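# Pull lettered cube from intact shelf strip, hold it aloft

## Task

Remove the lettered cube sitting on the one strip of the shelf that is not broken. Until that cube is clear of the shelf, no other strip may be shifted (pulled or pushed) beyond a tiny amount, or the attempt fails. Afterwards, keep the cube motionless in the air, well above the table and out in front of the shelf.

## Robot and tools

Robot: two xArm6 arms with parallel grippers, named left_arm and right_arm. The names say nothing about image sides. Both share one scene frame. Its origin is on the table top midway between the arms, +x points out over the table, +z points up, and left_arm sits on the +y side. Base of left_arm: (+0.025, +0.289, 0) m, yawed slightly (quat_wxyz +0.998, 0, 0, +0.062). Base of right_arm: (-0.017, -0.300, 0) m (quat_wxyz +0.999, 0, 0, -0.049).

Gripper: fingers point along the gripper's +z axis and close along its y axis. The reported end_effector_position is the pinch point between closed pads, about 2 cm short of the fingertips. Closing pushes the tips roughly 10 mm further along +z. Reported hand positions can be off, more so at full reach.

execute_actions takes "actions", a list holding at most one item, plus optional "pictures" (boolean). An empty list sends nothing and returns the state with images. An action item is {"rows": [...], "steps": n}. n is 1 to 15 control steps of 1/30 s each, default 15, and an action needs at least 6. Each row is used for one step, and the final row repeats if rows run out. A wait item is {"steps": n} with n up to 300. It sends nothing and returns once that many steps have passed since the previous result. Your reply time counts toward those steps. A refused call moves nothing.

Each row is one flat list of 14 numbers covering both arms, even if only one arm moves. The first seven are for left_arm: waist, shoulder, elbow, forearm roll, wrist pitch, wrist roll, then gripper opening. The last seven are the same for right_arm. The six joint values are absolute target angles in radians, in the same form the Joint positions line prints; they are not offsets. Stated ranges: waist -6.283 to 6.283, shoulder -2.059 to 2.094, elbow -3.927 to 0.192, forearm roll -6.283 to 6.283, wrist pitch -1.693 to 3.142, wrist roll -6.283 to 6.283. A target more than 0.010 rad outside its range, and further out than the current angle, gets the call refused. Real ends may differ by up to 0.010 rad. A target beyond the real end is clipped there, and "joint sent to its limit" may appear, possibly about an earlier action. If that line is missing, it does not prove there is room left. The opening is an absolute command from -1 (closed) to +1 (fully open, 0.084 m between pads).

Motion limits: joint targets move at most 3.14 rad/s and take 0.16 s to reach that speed from rest. All joints of an arm are slowed together so they finish at the same time. Per step, a target is kept within 0.623 rad of the measured angle. If the targets would put the gripper more than 70 mm from where it is, they are scaled back. So a distant goal takes several actions. Between calls the arms keep heading to the last row sent. They stop once everything has nearly stopped moving or a step is HELD. Six steps of each action are held back and run after the result, while you think.

Gripping: grip_measured is the measured opening on the command scale. To hold, keep commanding something clearly below it; a larger gap squeezes harder, up to about 24 N per pad for objects up to about 6 cm. Closing fast can hit harder. Sending the read grip_measured back still gives a light hold.

Result lines: the state line `left_arm: …` | `right_arm: …` gives the pose (metres, quat_wxyz) and velocities of each gripper in the scene frame. Joint positions and Joint velocities list each arm's six joints (rad, rad/s) and the pad gap (m, m/s). Joint torques follow the same order; they are offset, scaled and noisy, and nonzero even in free air. "joint command not followed" means a clearance check changed or blocked some targets; the rest of the row still ran. HELD marks steps whose row was not sent, wholly or partly. A TORQUE FAULT means contact torque reached a load limit (N m: waist 45, shoulder 45, elbow 27, forearm roll 27, wrist pitch 18, wrist roll 18, held weight included). The arm then backs off, pauses 10 s and drops the rest of the call. MOTOR HOT warns from 65 °C. At 80 °C an OVER-TEMPERATURE FAULT brakes that arm until it cools. Long holds heat the motors.

zoom_image takes camera (cam_high, cam_low, cam_left_wrist, cam_right_wrist) and region [x0, y0, x1, y1] in pixels, origin top-left, at most 504x504. It enlarges that part of the camera's latest image. All images are 896x504. Calibration (K, distortion, T_world_to_cam) is given per camera. Wrist cameras follow their hands, and fixed ones can be off by a couple of degrees and millimetres. show_instructions returns the reference images for the scene. read_manual returns URDF licence texts. finished_scene(scene) ends the given scene and grades it; this cannot be reversed. Replying without a tool call ends everything.

Avoid: moving any other strip noticeably before the target cube is free. Avoid dropping or knocking anything off the table, and avoid slams, hard pushes, and arms colliding or pressing on each other. Loose objects may occasionally get nudged by something outside the robot. Grade requires the cube held still, high above the table in front of the shelf, when the scene ends.

Each tool is called after "Request:" in YAML: its name, and indented under it one key for each argument.

Reference images:

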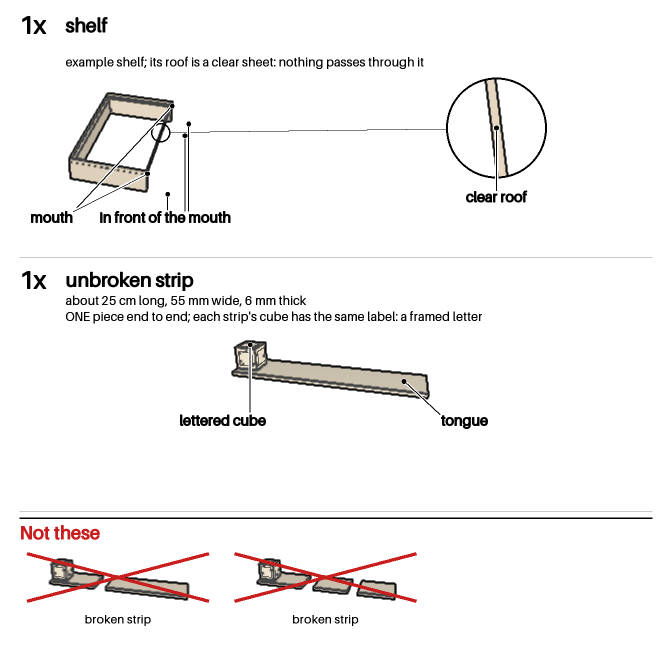

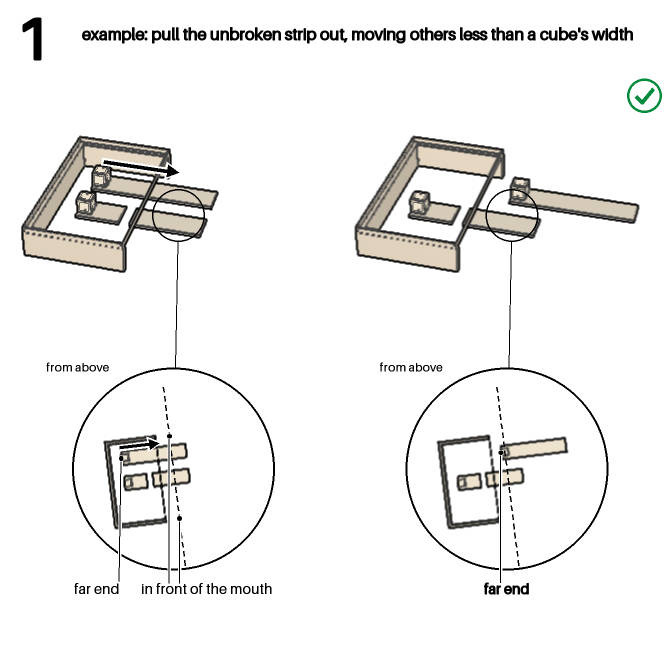

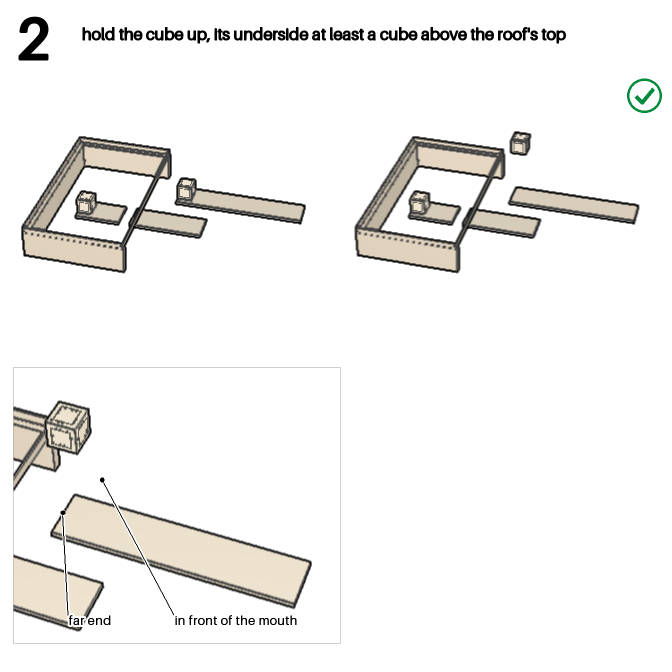

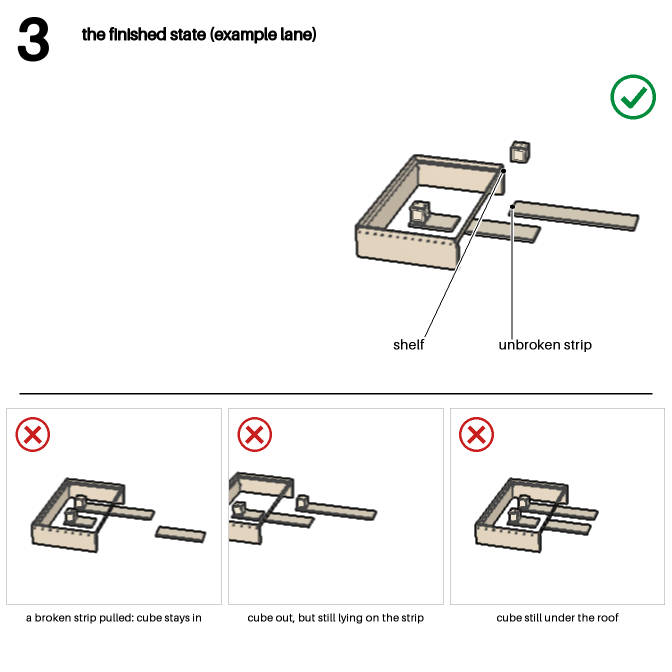

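## Session

Request:
execute_actions:
  actions: []

Scene clock: 0.00 s of 4200.00 s.
left_arm: end_effector_position=(+0.2880, +0.3239, +0.3036) grip_measured=+1.00 end_effector_quat_wxyz=(+0.053, +0.982, -0.133, +0.120) end_effector_velocity=(-0.000, -0.000, -0.000) end_effector_angular_velocity=(-0.000, +0.001, -0.000) | right_arm: end_effector_position=(+0.1190, -0.0947, +0.3775) grip_measured=+1.00 end_effector_quat_wxyz=(-0.302, +0.473, +0.768, +0.309) end_effector_velocity=(-0.000, +0.000, -0.000) end_effector_angular_velocity=(-0.000, -0.000, +0.002)
Joint positions: left_arm=[ 0.185 -0.962 -0.559 -0.204  1.35   0.605  0.084] | right_arm=[ 0.112 -1.114 -0.521  0.892  1.774 -1.896  0.084]
Joint velocities: left_arm=[0.    0.    0.001 0.    0.    0.    0.   ] | right_arm=[ 0.001 -0.    -0.    -0.    -0.    -0.    -0.   ]
Joint torques (N m, as the arm reports them, + toward a larger angle): no reading
Motor temperatures (°C, as the motors report them): left_arm=[31 36 32 34 35 37] | right_arm=[28 29 38 35 37 34]

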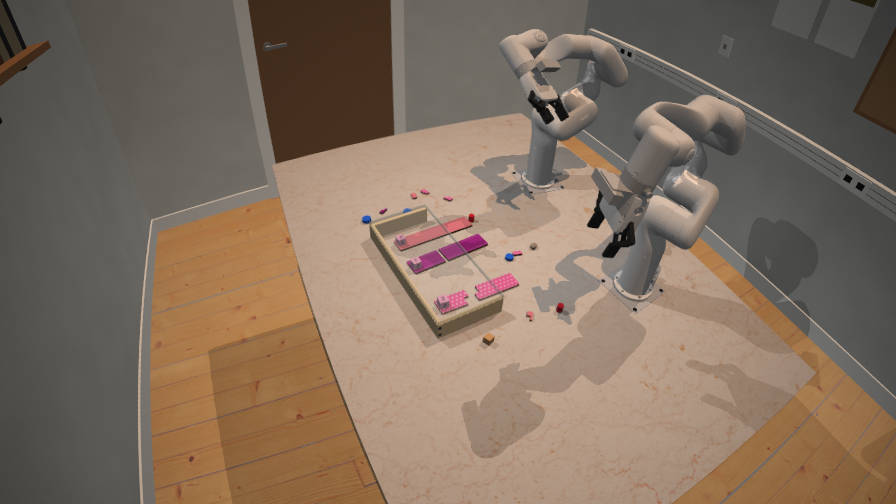

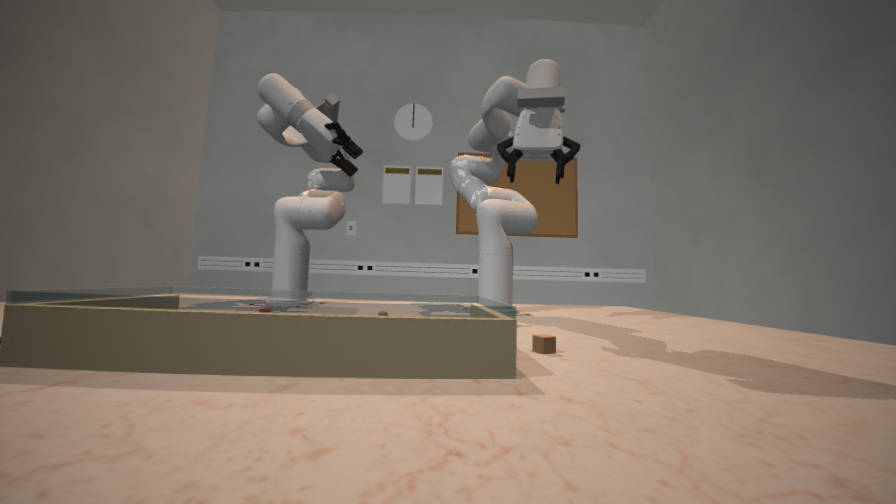

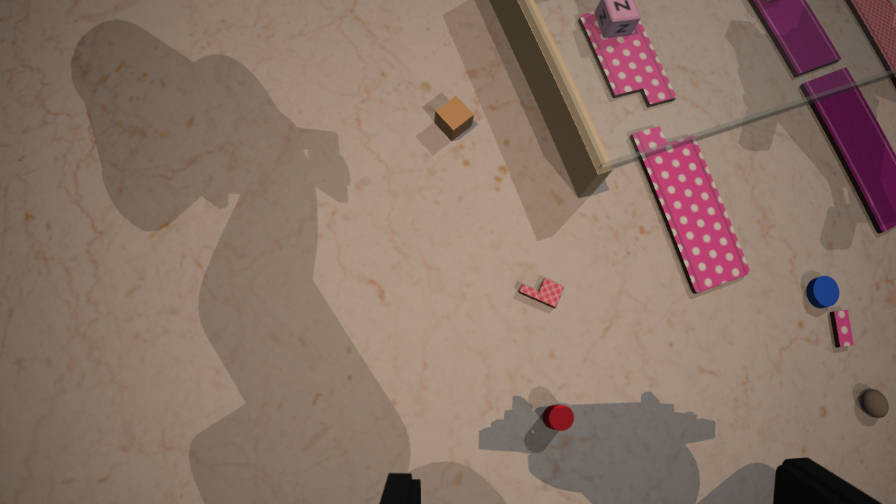

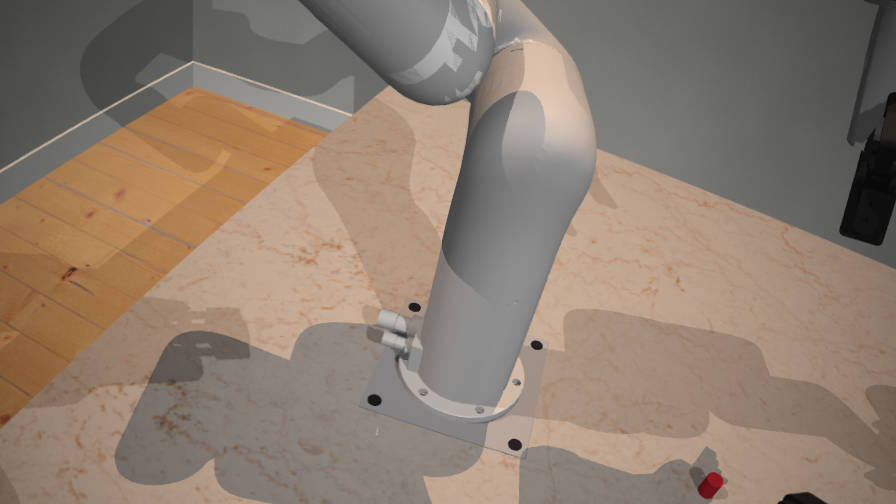

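Request:
execute_actions:
  actions:
    - {"rows":[[0.185,-0.962,-0.559,-0.204,1.35,0.605,1,0.4535,-0.148,-0.743,0,0.891,0.265,1]]}

Request:
execute_actions:
  actions:
    - {"steps":45}
  pictures: true

Scene clock: 0.93 s of 4200.00 s.
left_arm: end_effector_position=(+0.2881, +0.3240, +0.3038) grip_measured=+1.00 end_effector_quat_wxyz=(+0.053, +0.982, -0.133, +0.121) end_effector_velocity=(+0.000, +0.000, +0.000) end_effector_angular_velocity=(+0.000, -0.001, +0.000) | right_arm: end_effector_position=(+0.1875, -0.1188, +0.3320) grip_measured=+1.00 end_effector_quat_wxyz=(-0.254, +0.604, +0.728, +0.204) end_effector_velocity=(+0.324, -0.124, -0.241) end_effector_angular_velocity=(-1.243, +0.437, -0.959)
Joint positions: left_arm=[ 0.185 -0.962 -0.559 -0.204  1.35   0.605  0.084] | right_arm=[ 0.228 -0.884 -0.597  0.661  1.543 -1.666  0.084]
Joint velocities: left_arm=[ 0.     0.     0.    -0.    -0.001  0.    -0.   ] | right_arm=[ 0.446  1.075 -0.291 -1.075 -1.072  1.072 -0.   ]
Joint torques (N m, as the arm reports them, + toward a larger angle): left_arm=[ -0.39  -2.92 -12.78   0.39  -3.09   0.61] | right_arm=[ -2.27  -1.78 -12.87   1.34  -2.16  -0.28]
Motor temperatures (°C, as the motors report them): left_arm=[31 36 32 34 35 37] | right_arm=[28 29 38 35 37 34]
Steps of this call (steps 1 to 19: nothing new was sent; steps 20 to 28: the first 9 steps of this action). Readings (joint positions):
20: left_arm=[0.185 -0.962 -0.559 -0.204 1.350 0.605] | right_arm=[0.112 -1.114 -0.521 0.892 1.774 -1.896]
21: left_arm=[0.185 -0.962 -0.559 -0.204 1.350 0.605] | right_arm=[0.113 -1.112 -0.522 0.889 1.771 -1.893]
23: left_arm=[0.185 -0.962 -0.559 -0.204 1.350 0.605] | right_arm=[0.133 -1.079 -0.536 0.853 1.734 -1.856]
27: left_arm=[0.185 -0.962 -0.559 -0.204 1.350 0.605] | right_arm=[0.213 -0.921 -0.587 0.698 1.580 -1.702]
28: the state above

Scene clock: 2.43 s of 4200.00 s.
left_arm: end_effector_position=(+0.2881, +0.3240, +0.3038) grip_measured=+1.00 end_effector_quat_wxyz=(+0.053, +0.982, -0.133, +0.121) end_effector_velocity=(-0.000, -0.000, -0.000) end_effector_angular_velocity=(-0.000, +0.000, -0.000) | right_arm: end_effector_position=(+0.3594, -0.1602, +0.1498) grip_measured=+1.00 end_effector_quat_wxyz=(-0.000, +0.999, +0.045, +0.000) end_effector_velocity=(+0.000, -0.000, -0.000) end_effector_angular_velocity=(-0.001, +0.000, -0.003)
Joint positions: left_arm=[ 0.185 -0.962 -0.559 -0.204  1.35   0.605  0.084] | right_arm=[ 0.453 -0.148 -0.743  0.     0.891  0.265  0.084]
Joint velocities: left_arm=[-0. -0.  0. -0.  0.  0.  0.] | right_arm=[ 0.     0.001 -0.    -0.001 -0.     0.003  0.   ]
Joint torques (N m, as the arm reports them, + toward a larger angle): left_arm=[ -0.32  -2.98 -12.62   0.26  -3.11   0.52] | right_arm=[ -1.44 -13.06 -12.79   0.39  -2.87  -0.33]
Motor temperatures (°C, as the motors report them): left_arm=[31 36 32 34 35 37] | right_arm=[28 29 38 35 37 34]
Kept back: nothing.
Steps of this call (steps 1 to 6: the last 6 steps of your previous action; steps 7 to 45: the robot went on to your last target). Readings (joint positions):
1: left_arm=[0.185 -0.962 -0.559 -0.204 1.350 0.605] | right_arm=[0.243 -0.849 -0.607 0.626 1.508 -1.630]
2: left_arm=[0.185 -0.962 -0.559 -0.204 1.350 0.605] | right_arm=[0.256 -0.813 -0.615 0.590 1.472 -1.595]
4: left_arm=[0.185 -0.962 -0.559 -0.204 1.350 0.605] | right_arm=[0.280 -0.742 -0.631 0.519 1.402 -1.523]
8: left_arm=[0.185 -0.962 -0.559 -0.204 1.350 0.605] | right_arm=[0.323 -0.594 -0.659 0.389 1.274 -1.368]
45: the state above
camera_calibration (this result's frames):
cam_left_wrist: T_world_to_cam=[[-0.268191, -0.961735, 0.0560243, 0.406809], [-0.941463, 0.249319, -0.226909, 0.317085], [0.204258, -0.1136, -0.972303, 0.401016], [0, 0, 0, 1]] pos_world=[0.325715, 0.357743, 0.439067]
cam_right_wrist: T_world_to_cam=[[0.0722533, -0.997155, 0.02147, -0.161235], [-0.997204, -0.0726351, -0.0175707, 0.421759], [0.0190802, -0.0201404, -0.999615, 0.271535], [0, 0, 0, 1]] pos_world=[0.427049, -0.124673, 0.282303]

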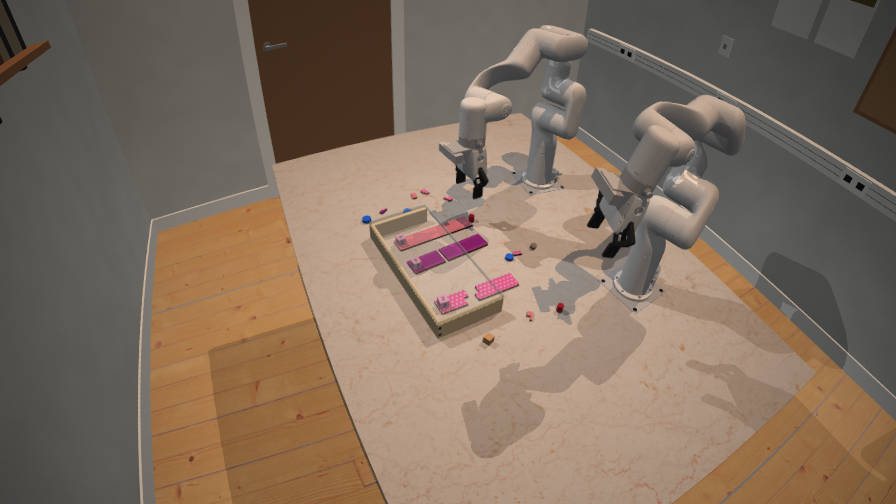

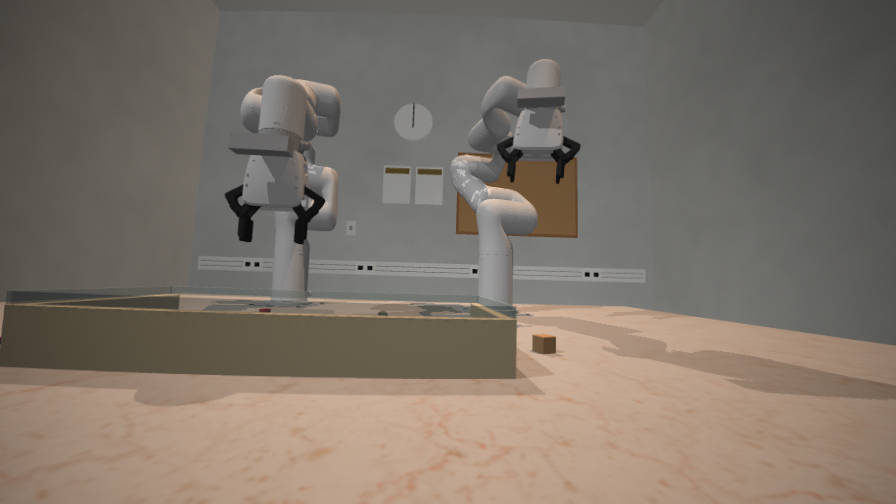

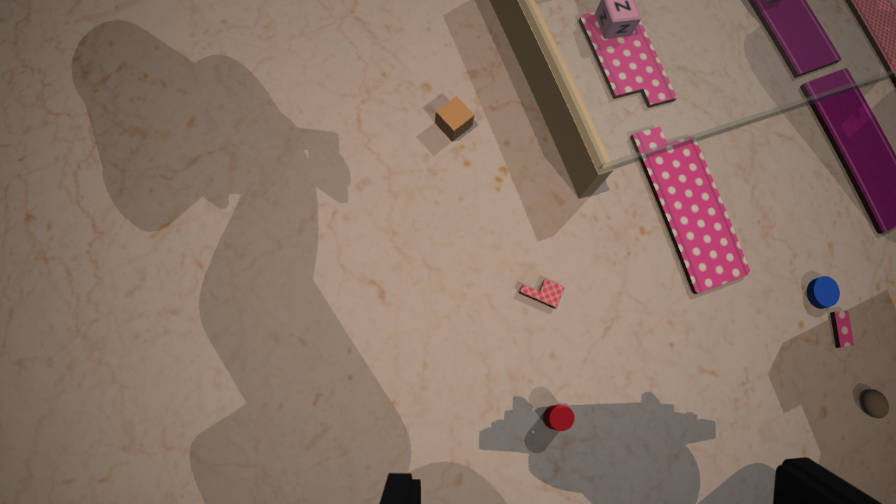

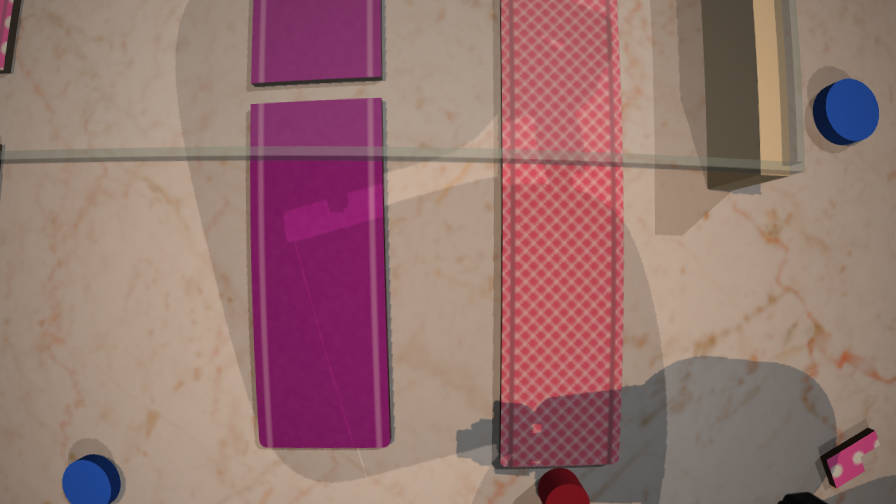

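Request:
execute_actions:
  actions:
    - {"rows":[[0.185,-0.962,-0.559,-0.204,1.35,0.605,1,0.374,0.2,-0.8014,0,0.6,0.204,0.8]]}

Request:
execute_actions:
  actions:
    - {"rows":[[0.185,-0.962,-0.559,-0.204,1.35,0.605,1,0.374,0.2766,-0.8014,0,0.525,0.204,0.8]]}

Request:
execute_actions:
  actions:
    - {"rows":[[0.185,-0.962,-0.559,-0.204,1.35,0.605,1,0.374,0.2766,-0.8014,0,0.525,0.204,-0.2]]}

Request:
execute_actions:
  actions:
    - {"steps":20}
  pictures: true

Scene clock: 3.30 s of 4200.00 s.
left_arm: end_effector_position=(+0.2881, +0.3240, +0.3038) grip_measured=+1.00 end_effector_quat_wxyz=(+0.053, +0.982, -0.133, +0.121) end_effector_velocity=(+0.000, +0.000, -0.000) end_effector_angular_velocity=(-0.000, +0.000, +0.000) | right_arm: end_effector_position=(+0.3940, -0.1713, +0.0820) grip_measured=+0.80 end_effector_quat_wxyz=(+0.000, +0.999, +0.039, -0.002) end_effector_velocity=(+0.128, -0.070, -0.336) end_effector_angular_velocity=(-0.007, +0.023, -0.059)
Joint positions: left_arm=[ 0.185 -0.962 -0.559 -0.204  1.35   0.605  0.084] | right_arm=[ 0.401  0.081 -0.78   0.     0.701  0.225  0.077]
Joint velocities: left_arm=[ 0.  0.  0. -0. -0.  0. -0.] | right_arm=[-0.243  1.071 -0.169  0.    -0.879 -0.184  0.   ]
Joint torques (N m, as the arm reports them, + toward a larger angle): left_arm=[ -0.29  -3.08 -12.7    0.59  -3.     0.52] | right_arm=[ -1.03 -17.03 -12.25   0.48  -2.98  -0.29]
Motor temperatures (°C, as the motors report them): left_arm=[31 36 32 34 35 37] | right_arm=[28 29 39 35 37 34]
Steps of this call (steps 1 to 15: the robot went on to your last target; steps 16 to 17: nothing new was sent; steps 18 to 26: the first 9 steps of this action). Readings (joint positions):
18: left_arm=[0.185 -0.962 -0.559 -0.204 1.350 0.605] | right_arm=[0.453 -0.148 -0.743 0.000 0.891 0.265]
19: left_arm=[0.185 -0.962 -0.559 -0.204 1.350 0.605] | right_arm=[0.453 -0.146 -0.744 0.000 0.888 0.264]
21: left_arm=[0.185 -0.962 -0.559 -0.204 1.350 0.605] | right_arm=[0.446 -0.114 -0.752 0.000 0.857 0.258]
25: left_arm=[0.185 -0.962 -0.559 -0.204 1.350 0.605] | right_arm=[0.410 0.045 -0.774 -0.000 0.731 0.231]
26: the state above

Scene clock: 3.80 s of 4200.00 s.
left_arm: end_effector_position=(+0.2881, +0.3240, +0.3038) grip_measured=+1.00 end_effector_quat_wxyz=(+0.053, +0.982, -0.133, +0.121) end_effector_velocity=(+0.000, +0.000, +0.000) end_effector_angular_velocity=(+0.000, -0.000, +0.000) | right_arm: end_effector_position=(+0.4079, -0.1795, +0.0182) grip_measured=+0.80 end_effector_quat_wxyz=(+0.001, +0.999, +0.036, -0.002) end_effector_velocity=(+0.023, +0.005, -0.009) end_effector_angular_velocity=(+0.017, -0.059, -0.000)
Joint positions: left_arm=[ 0.185 -0.962 -0.559 -0.204  1.35   0.605  0.084] | right_arm=[ 0.374  0.271 -0.799  0.     0.533  0.204  0.077]
Joint velocities: left_arm=[ 0. -0. -0. -0.  0. -0. -0.] | right_arm=[-0.002  0.056 -0.03  -0.    -0.088 -0.002  0.   ]
Joint torques (N m, as the arm reports them, + toward a larger angle): left_arm=[ -0.32  -2.94 -12.71   0.46  -3.08   0.58] | right_arm=[ -1.13 -18.69 -10.94   0.59  -2.85  -0.07]
Motor temperatures (°C, as the motors report them): left_arm=[31 36 32 34 35 37] | right_arm=[28 29 39 35 37 34]
Steps of this call (steps 1 to 6: the last 6 steps of your previous action; steps 7 to 15: the first 9 steps of this action). Readings (joint positions):
7: left_arm=[0.185 -0.962 -0.559 -0.204 1.350 0.605] | right_arm=[0.376 0.192 -0.800 -0.000 0.608 0.206]
8: left_arm=[0.185 -0.962 -0.559 -0.204 1.350 0.605] | right_arm=[0.375 0.195 -0.801 -0.000 0.602 0.205]
10: left_arm=[0.185 -0.962 -0.559 -0.204 1.350 0.605] | right_arm=[0.375 0.223 -0.805 -0.000 0.571 0.205]
14: left_arm=[0.185 -0.962 -0.559 -0.204 1.350 0.605] | right_arm=[0.374 0.268 -0.799 0.000 0.536 0.204]
15: the state above

Scene clock: 4.30 s of 4200.00 s.
left_arm: end_effector_position=(+0.2881, +0.3240, +0.3038) grip_measured=+1.00 end_effector_quat_wxyz=(+0.053, +0.982, -0.133, +0.121) end_effector_velocity=(-0.000, -0.000, -0.000) end_effector_angular_velocity=(-0.001, +0.002, -0.000) | right_arm: end_effector_position=(+0.4103, -0.1790, +0.0177) grip_measured=+0.14 end_effector_quat_wxyz=(-0.000, +0.999, +0.036, +0.001) end_effector_velocity=(+0.000, -0.000, -0.000) end_effector_angular_velocity=(+0.000, -0.000, -0.000)
Joint positions: left_arm=[ 0.185 -0.962 -0.559 -0.204  1.35   0.605  0.084] | right_arm=[ 0.374  0.276 -0.802  0.     0.525  0.204  0.05 ]
Joint velocities: left_arm=[ 0.    -0.    -0.    -0.     0.002 -0.     0.   ] | right_arm=[-0.001  0.001  0.    -0.    -0.001 -0.     0.   ]
Joint torques (N m, as the arm reports them, + toward a larger angle): left_arm=[ -0.28  -2.86 -12.77   0.34  -3.05   0.53] | right_arm=[ -1.92 -15.96  -9.33   0.49  -2.46  -0.37]
Motor temperatures (°C, as the motors report them): left_arm=[31 36 33 34 35 37] | right_arm=[28 29 39 35 37 34]
Steps of this call (steps 1 to 6: the last 6 steps of your previous action; steps 7 to 15: the first 9 steps of this action). Readings (joint positions):
7: left_arm=[0.185 -0.962 -0.559 -0.204 1.350 0.605] | right_arm=[0.374 0.275 -0.802 -0.000 0.525 0.204]
8: left_arm=[0.185 -0.962 -0.559 -0.204 1.350 0.605] | right_arm=[0.374 0.276 -0.802 -0.000 0.525 0.204]
10: left_arm=[0.185 -0.962 -0.559 -0.204 1.350 0.605] | right_arm=[0.374 0.276 -0.802 0.000 0.525 0.204]
14: left_arm=[0.185 -0.962 -0.559 -0.204 1.350 0.605] | right_arm=[0.374 0.276 -0.802 0.000 0.525 0.204]
15: the state above

Scene clock: 4.97 s of 4200.00 s.
left_arm: end_effector_position=(+0.2881, +0.3240, +0.3038) grip_measured=+1.00 end_effector_quat_wxyz=(+0.053, +0.982, -0.133, +0.121) end_effector_velocity=(-0.000, -0.000, -0.000) end_effector_angular_velocity=(-0.000, +0.001, -0.001) | right_arm: end_effector_position=(+0.4100, -0.1790, +0.0175) grip_measured=+0.14 end_effector_quat_wxyz=(-0.000, +0.999, +0.036, +0.001) end_effector_velocity=(+0.000, -0.000, +0.000) end_effector_angular_velocity=(-0.000, -0.000, +0.000)
Joint positions: left_arm=[ 0.185 -0.962 -0.559 -0.204  1.35   0.605  0.084] | right_arm=[ 0.374  0.276 -0.802  0.     0.525  0.204  0.05 ]
Joint velocities: left_arm=[-0.    -0.    -0.     0.     0.001  0.    -0.   ] | right_arm=[-0.     0.    -0.001 -0.     0.    -0.     0.   ]
Joint torques (N m, as the arm reports them, + toward a larger angle): left_arm=[ -0.4   -3.07 -12.69   0.4   -3.03   0.53] | right_arm=[ -1.33 -13.45  -7.75   0.52  -1.98  -0.24]
Motor temperatures (°C, as the motors report them): left_arm=[31 36 33 34 35 37] | right_arm=[28 29 39 35 37 34]
Kept back: nothing.
Steps of this call (steps 1 to 6: the last 6 steps of your previous action; steps 7 to 15: the robot went on to your last target; steps 16 to 20: nothing new was sent). Readings (joint positions):
1: left_arm=[0.185 -0.962 -0.559 -0.204 1.350 0.605] | right_arm=[0.374 0.276 -0.802 0.000 0.525 0.204]
2: left_arm=[0.185 -0.962 -0.559 -0.204 1.350 0.605] | right_arm=[0.374 0.276 -0.802 0.000 0.525 0.204]
4: left_arm=[0.185 -0.962 -0.559 -0.204 1.350 0.605] | right_arm=[0.374 0.276 -0.802 0.000 0.525 0.204]
8: left_arm=[0.185 -0.962 -0.559 -0.204 1.350 0.605] | right_arm=[0.374 0.276 -0.802 0.000 0.525 0.204]
20: the state above
All arms were judged still, so your last target was given up. Only a new action makes them travel on or press farther. Fingers that are still opening or closing keep moving.
camera_calibration (this result's frames):
cam_left_wrist: T_world_to_cam=[[-0.268191, -0.961735, 0.0560244, 0.406809], [-0.941463, 0.249319, -0.226909, 0.317085], [0.204258, -0.1136, -0.972303, 0.401016], [0, 0, 0, 1]] pos_world=[0.325715, 0.357743, 0.439067]
cam_right_wrist: T_world_to_cam=[[0.0534321, -0.998346, 0.0212378, -0.173333], [-0.998375, -0.0538312, -0.0186863, 0.472365], [0.0197987, -0.0202049, -0.9996, 0.137602], [0, 0, 0, 1]] pos_world=[0.478134, -0.144838, 0.150055]

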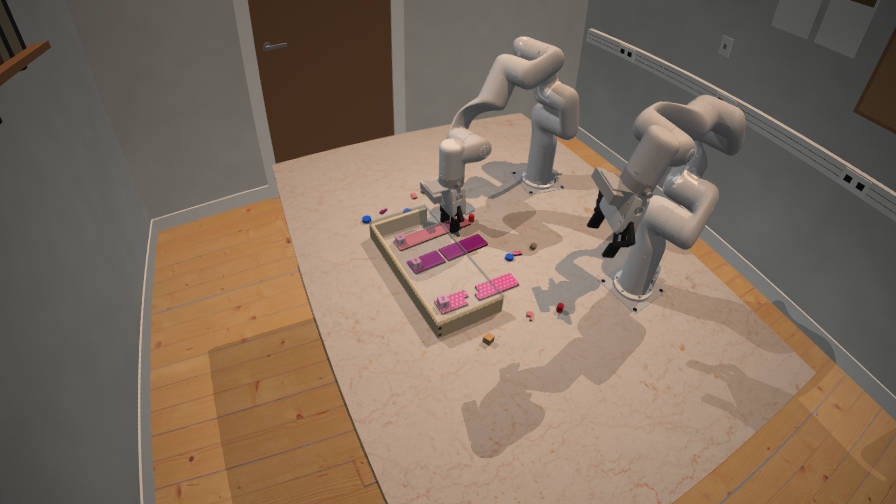

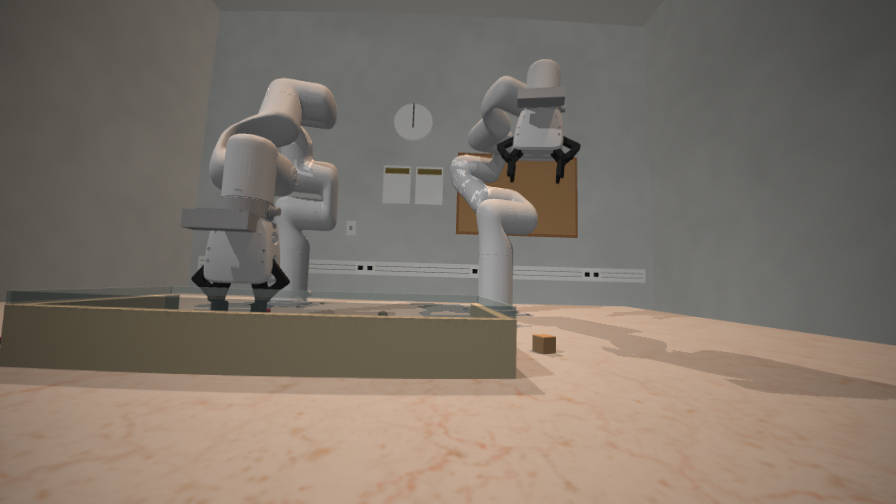

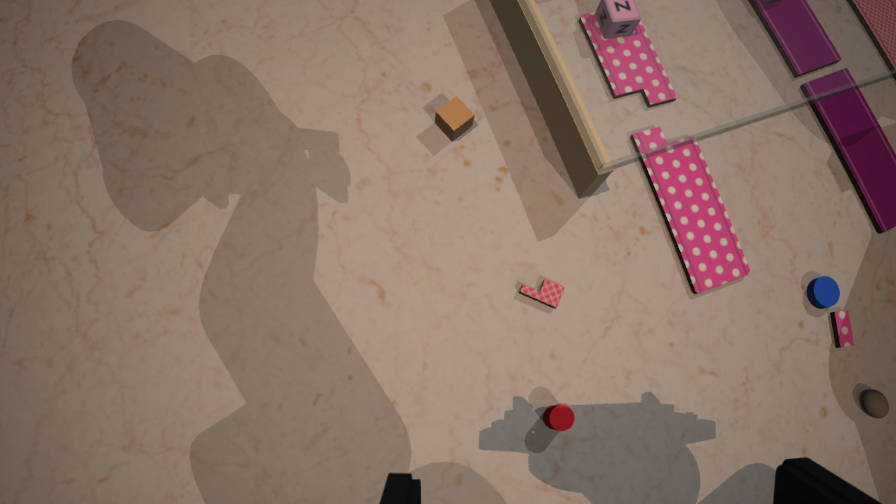

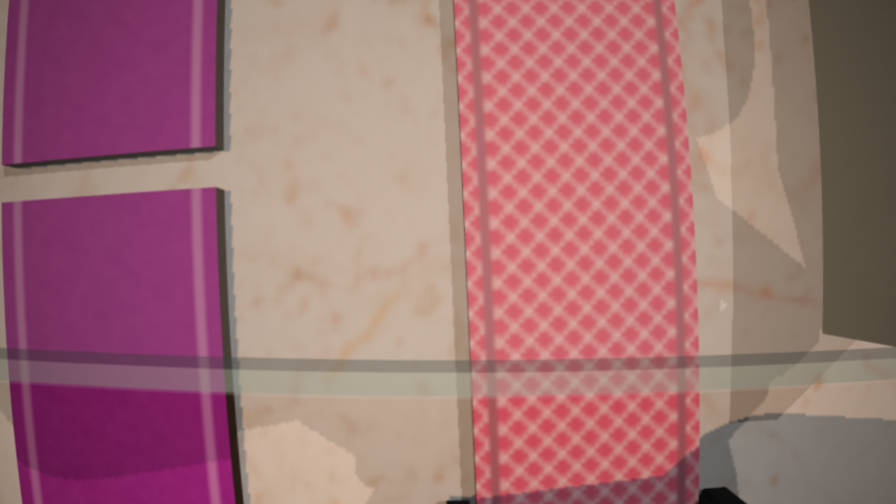

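Request:
execute_actions:
  actions:
    - {"rows":[[0.185,-0.962,-0.559,-0.204,1.35,0.605,1,0.374,0.266,-0.8,0,0.534,0.204,-0.4],[0.185,-0.962,-0.559,-0.204,1.35,0.605,1,0.375,0.261,-0.793,0,0.532,0.205,-0.4],[0.185,-0.962,-0.559,-0.204,1.35,0.605,1,0.377,0.252,-0.779,0,0.527,0.207,-0.4],[0.185,-0.962,-0.559,-0.204,1.35,0.605,1,0.379,0.24,-0.76,0,0.52,0.209,-0.4],[0.185,-0.962,-0.559,-0.204,1.35,0.605,1,0.382,0.224,-0.738,0,0.514,0.212,-0.4],[0.185,-0.962,-0.559,-0.204,1.35,0.605,1,0.386,0.206,-0.712,0,0.506,0.216,-0.4],[0.185,-0.962,-0.559,-0.204,1.35,0.605,1,0.39,0.188,-0.685,0,0.497,0.22,-0.4],[0.185,-0.962,-0.559,-0.204,1.35,0.605,1,0.394,0.169,-0.658,0,0.489,0.224,-0.4],[0.185,-0.962,-0.559,-0.204,1.35,0.605,1,0.399,0.148,-0.629,0,0.481,0.229,-0.4],[0.185,-0.962,-0.559,-0.204,1.35,0.605,1,0.404,0.127,-0.6,0,0.473,0.234,-0.4],[0.185,-0.962,-0.559,-0.204,1.35,0.605,1,0.409,0.106,-0.571,0,0.465,0.239,-0.4],[0.185,-0.962,-0.559,-0.204,1.35,0.605,1,0.414,0.085,-0.542,0,0.457,0.244,-0.4],[0.185,-0.962,-0.559,-0.204,1.35,0.605,1,0.419,0.064,-0.513,0,0.449,0.249,-0.4],[0.185,-0.962,-0.559,-0.204,1.35,0.605,1,0.425,0.042,-0.485,0,0.443,0.255,-0.4],[0.185,-0.962,-0.559,-0.204,1.35,0.605,1,0.431,0.019,-0.456,0,0.437,0.261,-0.4]]}

Request:
execute_actions:
  actions:
    - {"rows":[[0.185,-0.962,-0.559,-0.204,1.35,0.605,1,0.437,-0.003,-0.428,0,0.431,0.267,-0.4],[0.185,-0.962,-0.559,-0.204,1.35,0.605,1,0.444,-0.026,-0.399,0,0.425,0.274,-0.4],[0.185,-0.962,-0.559,-0.204,1.35,0.605,1,0.45,-0.048,-0.371,0,0.419,0.28,-0.4],[0.185,-0.962,-0.559,-0.204,1.35,0.605,1,0.458,-0.073,-0.343,0,0.416,0.288,-0.4],[0.185,-0.962,-0.559,-0.204,1.35,0.605,1,0.466,-0.098,-0.315,0,0.413,0.296,-0.4],[0.185,-0.962,-0.559,-0.204,1.35,0.605,1,0.474,-0.124,-0.288,0,0.412,0.304,-0.4],[0.185,-0.962,-0.559,-0.204,1.35,0.605,1,0.482,-0.149,-0.26,0,0.409,0.312,-0.4],[0.185,-0.962,-0.559,-0.204,1.35,0.605,1,0.49,-0.174,-0.232,0,0.406,0.32,-0.4],[0.185,-0.962,-0.559,-0.204,1.35,0.605,1,0.498,-0.196,-0.211,0,0.407,0.328,-0.4],[0.185,-0.962,-0.559,-0.204,1.35,0.605,1,0.506,-0.218,-0.19,0,0.408,0.336,-0.4],[0.185,-0.962,-0.559,-0.204,1.35,0.605,1,0.512,-0.235,-0.175,0,0.41,0.342,-0.4],[0.185,-0.962,-0.559,-0.204,1.35,0.605,1,0.514,-0.241,-0.17,0,0.411,0.344,-0.4]]}

Request:
execute_actions:
  actions:
    - {"rows":[[0.185,-0.962,-0.559,-0.204,1.35,0.605,1,0.514,-0.241,-0.17,0,0.411,0.344,-0.4],[0.185,-0.962,-0.559,-0.204,1.35,0.605,1,0.514,-0.241,-0.17,0,0.411,0.344,-0.4],[0.185,-0.962,-0.559,-0.204,1.35,0.605,1,0.514,-0.241,-0.17,0,0.411,0.344,-0.4],[0.185,-0.962,-0.559,-0.204,1.35,0.605,1,0.514,-0.241,-0.17,0,0.411,0.344,0.8]]}

Request:
execute_actions:
  actions:
    - {"rows":[[0.185,-0.962,-0.559,-0.204,1.35,0.605,1,0.396,-0.148,-0.743,0,0.891,0.226,0.8]]}

Request:
execute_actions:
  actions:
    - {"steps":25}
  pictures: true

Scene clock: 6.60 s of 4200.00 s.
left_arm: end_effector_position=(+0.2881, +0.3240, +0.3038) grip_measured=+1.00 end_effector_quat_wxyz=(+0.053, +0.982, -0.133, +0.121) end_effector_velocity=(-0.000, -0.000, -0.000) end_effector_angular_velocity=(-0.001, +0.001, -0.001) | right_arm: end_effector_position=(+0.3875, -0.1813, +0.0182) grip_measured=+0.14 end_effector_quat_wxyz=(+0.001, +0.999, +0.036, -0.004) end_effector_velocity=(-0.169, -0.009, +0.008) end_effector_angular_velocity=(-0.001, -0.002, +0.005)
Joint positions: left_arm=[ 0.185 -0.962 -0.559 -0.204  1.35   0.605  0.084] | right_arm=[ 0.383  0.222 -0.726 -0.     0.512  0.214  0.05 ]
Joint velocities: left_arm=[-0.    -0.     0.    -0.     0.002  0.     0.   ] | right_arm=[ 0.093 -0.439  0.622 -0.001 -0.184  0.089  0.   ]
Joint torques (N m, as the arm reports them, + toward a larger angle): left_arm=[ -0.23  -2.83 -12.72   0.42  -3.07   0.47] | right_arm=[ -1.72 -17.43  -9.88   0.66  -2.69  -0.4 ]
Motor temperatures (°C, as the motors report them): left_arm=[31 36 33 34 35 37] | right_arm=[28 29 39 35 37 34]
Steps of this call (steps 1 to 40: nothing new was sent; steps 41 to 49: the first 9 steps of this action). Readings (joint positions):
41: left_arm=[0.185 -0.962 -0.559 -0.204 1.350 0.605] | right_arm=[0.374 0.276 -0.802 0.000 0.525 0.204]
42: left_arm=[0.185 -0.962 -0.559 -0.204 1.350 0.605] | right_arm=[0.374 0.276 -0.801 -0.000 0.526 0.204]
44: left_arm=[0.185 -0.962 -0.559 -0.204 1.350 0.605] | right_arm=[0.374 0.270 -0.795 0.000 0.529 0.205]
48: left_arm=[0.185 -0.962 -0.559 -0.204 1.350 0.605] | right_arm=[0.381 0.236 -0.746 -0.000 0.518 0.211]
49: the state above

Scene clock: 7.10 s of 4200.00 s.
left_arm: end_effector_position=(+0.2881, +0.3240, +0.3038) grip_measured=+1.00 end_effector_quat_wxyz=(+0.053, +0.982, -0.133, +0.121) end_effector_velocity=(+0.000, -0.000, +0.000) end_effector_angular_velocity=(+0.000, -0.001, +0.000) | right_arm: end_effector_position=(+0.2741, -0.1882, +0.0218) grip_measured=+0.14 end_effector_quat_wxyz=(+0.000, +0.999, +0.036, -0.000) end_effector_velocity=(-0.245, -0.018, +0.003) end_effector_angular_velocity=(+0.004, -0.011, +0.002)
Joint positions: left_arm=[ 0.185 -0.962 -0.559 -0.204  1.35   0.605  0.084] | right_arm=[ 0.465 -0.092 -0.324 -0.     0.417  0.295  0.05 ]
Joint velocities: left_arm=[-0.    -0.     0.    -0.    -0.001 -0.     0.   ] | right_arm=[ 0.229 -0.74   0.828 -0.    -0.1    0.227 -0.   ]
Joint torques (N m, as the arm reports them, + toward a larger angle): left_arm=[ -0.3   -2.81 -12.79   0.5   -3.17   0.6 ] | right_arm=[ -1.86 -10.43  -9.54   0.4   -3.08  -0.05]
Motor temperatures (°C, as the motors report them): left_arm=[31 36 33 34 35 37] | right_arm=[28 29 39 35 37 34]
Steps of this call (steps 1 to 6: the last 6 steps of your previous action; steps 7 to 15: the first 9 steps of this action). Readings (joint positions):
7: left_arm=[0.185 -0.962 -0.559 -0.204 1.350 0.605] | right_arm=[0.413 0.091 -0.549 -0.000 0.461 0.243]
8: left_arm=[0.185 -0.962 -0.559 -0.204 1.350 0.605] | right_arm=[0.419 0.069 -0.521 -0.000 0.454 0.248]
10: left_arm=[0.185 -0.962 -0.559 -0.204 1.350 0.605] | right_arm=[0.430 0.026 -0.464 -0.000 0.440 0.260]
14: left_arm=[0.185 -0.962 -0.559 -0.204 1.350 0.605] | right_arm=[0.457 -0.067 -0.352 -0.000 0.420 0.287]
15: the state above

Scene clock: 7.60 s of 4200.00 s.
left_arm: end_effector_position=(+0.2881, +0.3240, +0.3038) grip_measured=+1.00 end_effector_quat_wxyz=(+0.053, +0.982, -0.133, +0.121) end_effector_velocity=(+0.000, +0.000, +0.000) end_effector_angular_velocity=(+0.000, -0.001, +0.000) | right_arm: end_effector_position=(+0.2284, -0.1917, +0.0218) grip_measured=+0.79 end_effector_quat_wxyz=(-0.000, +0.999, +0.036, +0.000) end_effector_velocity=(-0.005, -0.001, -0.001) end_effector_angular_velocity=(-0.001, +0.003, +0.000)
Joint positions: left_arm=[ 0.185 -0.962 -0.559 -0.204  1.35   0.605  0.084] | right_arm=[ 0.513 -0.24  -0.172  0.     0.411  0.344  0.076]
Joint velocities: left_arm=[ 0.     0.    -0.    -0.    -0.001  0.    -0.   ] | right_arm=[ 0.004 -0.01   0.013  0.     0.001  0.004  0.006]
Joint torques (N m, as the arm reports them, + toward a larger angle): left_arm=[ -0.2   -3.3  -12.65   0.4   -3.05   0.58] | right_arm=[-1.87 -8.13 -9.2   0.61 -2.9  -0.21]
Motor temperatures (°C, as the motors report them): left_arm=[31 36 33 34 35 37] | right_arm=[28 29 39 35 37 34]
Steps of this call (steps 1 to 6: the last 6 steps of your previous action; steps 7 to 15: the first 9 steps of this action). Readings (joint positions):
7: left_arm=[0.185 -0.962 -0.559 -0.204 1.350 0.605] | right_arm=[0.508 -0.224 -0.186 -0.000 0.411 0.338]
8: left_arm=[0.185 -0.962 -0.559 -0.204 1.350 0.605] | right_arm=[0.510 -0.230 -0.181 -0.000 0.411 0.340]
10: left_arm=[0.185 -0.962 -0.559 -0.204 1.350 0.605] | right_arm=[0.512 -0.235 -0.176 0.000 0.411 0.342]
14: left_arm=[0.185 -0.962 -0.559 -0.204 1.350 0.605] | right_arm=[0.513 -0.239 -0.172 0.000 0.411 0.344]
15: the state above

Scene clock: 8.10 s of 4200.00 s.
left_arm: end_effector_position=(+0.2881, +0.3240, +0.3038) grip_measured=+1.00 end_effector_quat_wxyz=(+0.053, +0.982, -0.133, +0.121) end_effector_velocity=(+0.000, +0.000, +0.000) end_effector_angular_velocity=(+0.000, -0.001, -0.000) | right_arm: end_effector_position=(+0.2902, -0.1812, +0.0674) grip_measured=+0.80 end_effector_quat_wxyz=(-0.000, +0.999, +0.036, +0.001) end_effector_velocity=(+0.273, +0.025, +0.235) end_effector_angular_velocity=(-0.009, +0.021, -0.001)
Joint positions: left_arm=[ 0.185 -0.962 -0.559 -0.204  1.35   0.605  0.084] | right_arm=[ 0.467 -0.204 -0.401 -0.     0.602  0.297  0.077]
Joint velocities: left_arm=[ 0.    -0.    -0.    -0.    -0.001  0.     0.   ] | right_arm=[-0.229  0.183 -1.094  0.     0.934 -0.229 -0.   ]
Joint torques (N m, as the arm reports them, + toward a larger angle): left_arm=[ -0.24  -3.11 -12.73   0.45  -3.07   0.62] | right_arm=[ -1.72 -10.29 -11.1    0.59  -2.87  -0.5 ]
Motor temperatures (°C, as the motors report them): left_arm=[31 36 33 34 35 37] | right_arm=[28 29 39 35 37 34]
Steps of this call (steps 1 to 6: the last 6 steps of your previous action; steps 7 to 15: the first 9 steps of this action). Readings (joint positions):
7: left_arm=[0.185 -0.962 -0.559 -0.204 1.350 0.605] | right_arm=[0.514 -0.241 -0.170 0.000 0.411 0.344]
8: left_arm=[0.185 -0.962 -0.559 -0.204 1.350 0.605] | right_arm=[0.513 -0.240 -0.172 -0.000 0.414 0.343]
10: left_arm=[0.185 -0.962 -0.559 -0.204 1.350 0.605] | right_arm=[0.506 -0.234 -0.204 0.000 0.446 0.336]
14: left_arm=[0.185 -0.962 -0.559 -0.204 1.350 0.605] | right_arm=[0.474 -0.210 -0.364 -0.000 0.571 0.304]
15: the state above

Scene clock: 8.93 s of 4200.00 s.
left_arm: end_effector_position=(+0.2881, +0.3240, +0.3038) grip_measured=+1.00 end_effector_quat_wxyz=(+0.053, +0.982, -0.133, +0.121) end_effector_velocity=(+0.000, +0.000, +0.000) end_effector_angular_velocity=(+0.000, -0.001, +0.001) | right_arm: end_effector_position=(+0.3667, -0.1821, +0.1496) grip_measured=+0.80 end_effector_quat_wxyz=(+0.000, +0.999, +0.036, -0.000) end_effector_velocity=(+0.001, +0.000, +0.002) end_effector_angular_velocity=(+0.001, -0.003, -0.001)
Joint positions: left_arm=[ 0.185 -0.962 -0.559 -0.204  1.35   0.605  0.084] | right_arm=[ 0.396 -0.148 -0.743  0.     0.891  0.226  0.077]
Joint velocities: left_arm=[ 0.     0.     0.    -0.    -0.002 -0.    -0.   ] | right_arm=[-0.    -0.001 -0.003 -0.001  0.001  0.001 -0.   ]
Joint torques (N m, as the arm reports them, + toward a larger angle): left_arm=[ -0.27  -2.98 -12.81   0.34  -3.05   0.61] | right_arm=[ -1.4  -12.94 -12.68   0.39  -2.96  -0.16]
Motor temperatures (°C, as the motors report them): left_arm=[31 36 33 34 35 37] | right_arm=[28 29 39 35 37 34]
Kept back: nothing.
Steps of this call (steps 1 to 6: the last 6 steps of your previous action; steps 7 to 25: the robot went on to your last target). Readings (joint positions):
1: left_arm=[0.185 -0.962 -0.559 -0.204 1.350 0.605] | right_arm=[0.459 -0.198 -0.438 -0.000 0.634 0.289]
2: left_arm=[0.185 -0.962 -0.559 -0.204 1.350 0.605] | right_arm=[0.451 -0.191 -0.475 -0.000 0.666 0.281]
4: left_arm=[0.185 -0.962 -0.559 -0.204 1.350 0.605] | right_arm=[0.435 -0.179 -0.552 0.000 0.730 0.266]
8: left_arm=[0.185 -0.962 -0.559 -0.204 1.350 0.605] | right_arm=[0.407 -0.158 -0.690 -0.000 0.843 0.238]
25: the state above
camera_calibration (this result's frames):
cam_left_wrist: T_world_to_cam=[[-0.26819, -0.961736, 0.0560245, 0.406809], [-0.941463, 0.249319, -0.226908, 0.317085], [0.204258, -0.1136, -0.972303, 0.401016], [0, 0, 0, 1]] pos_world=[0.325715, 0.357743, 0.439067]
cam_right_wrist: T_world_to_cam=[[0.0535395, -0.998332, 0.0216171, -0.176964], [-0.9984, -0.0539123, -0.0170502, 0.431138], [0.0181872, -0.0206697, -0.999621, 0.270953], [0, 0, 0, 1]] pos_world=[0.434995, -0.147824, 0.282027]

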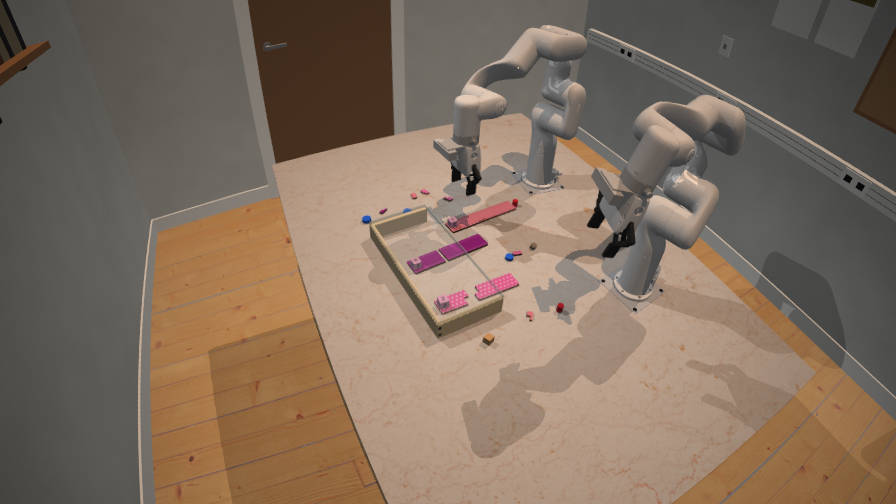

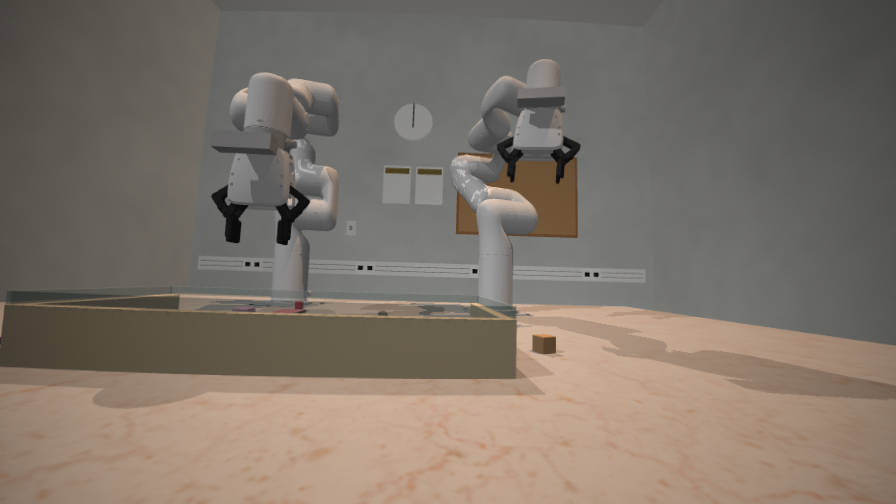

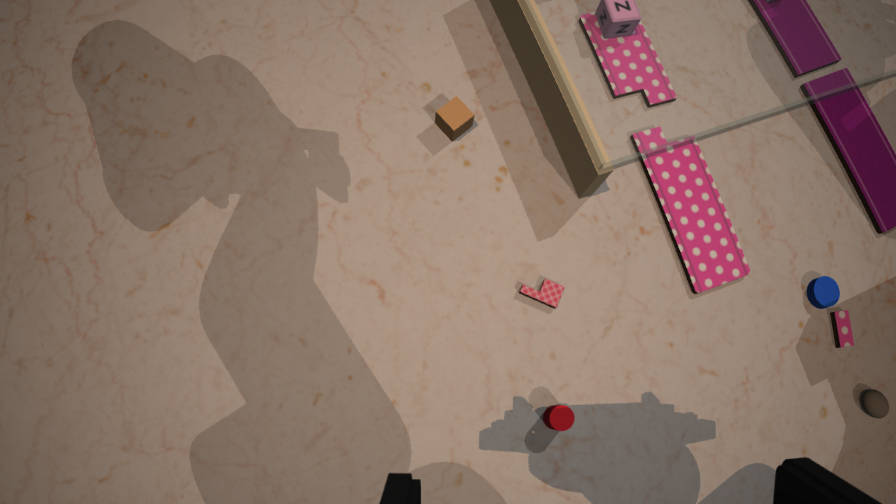

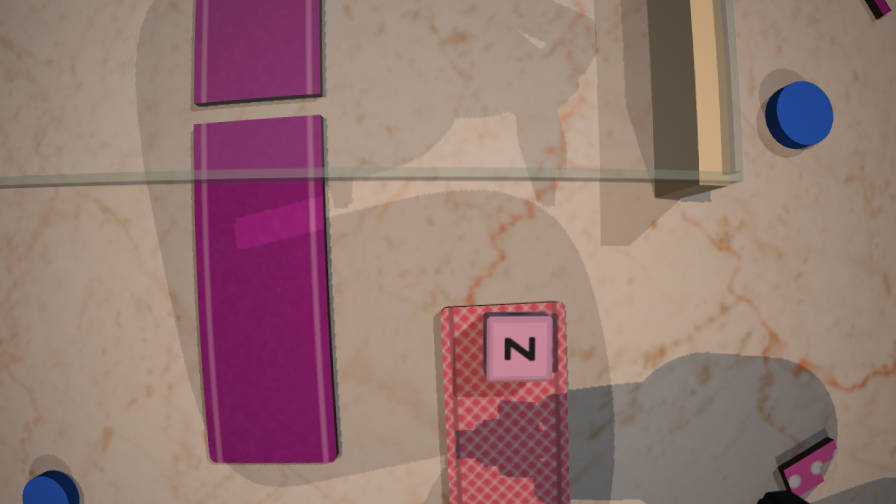

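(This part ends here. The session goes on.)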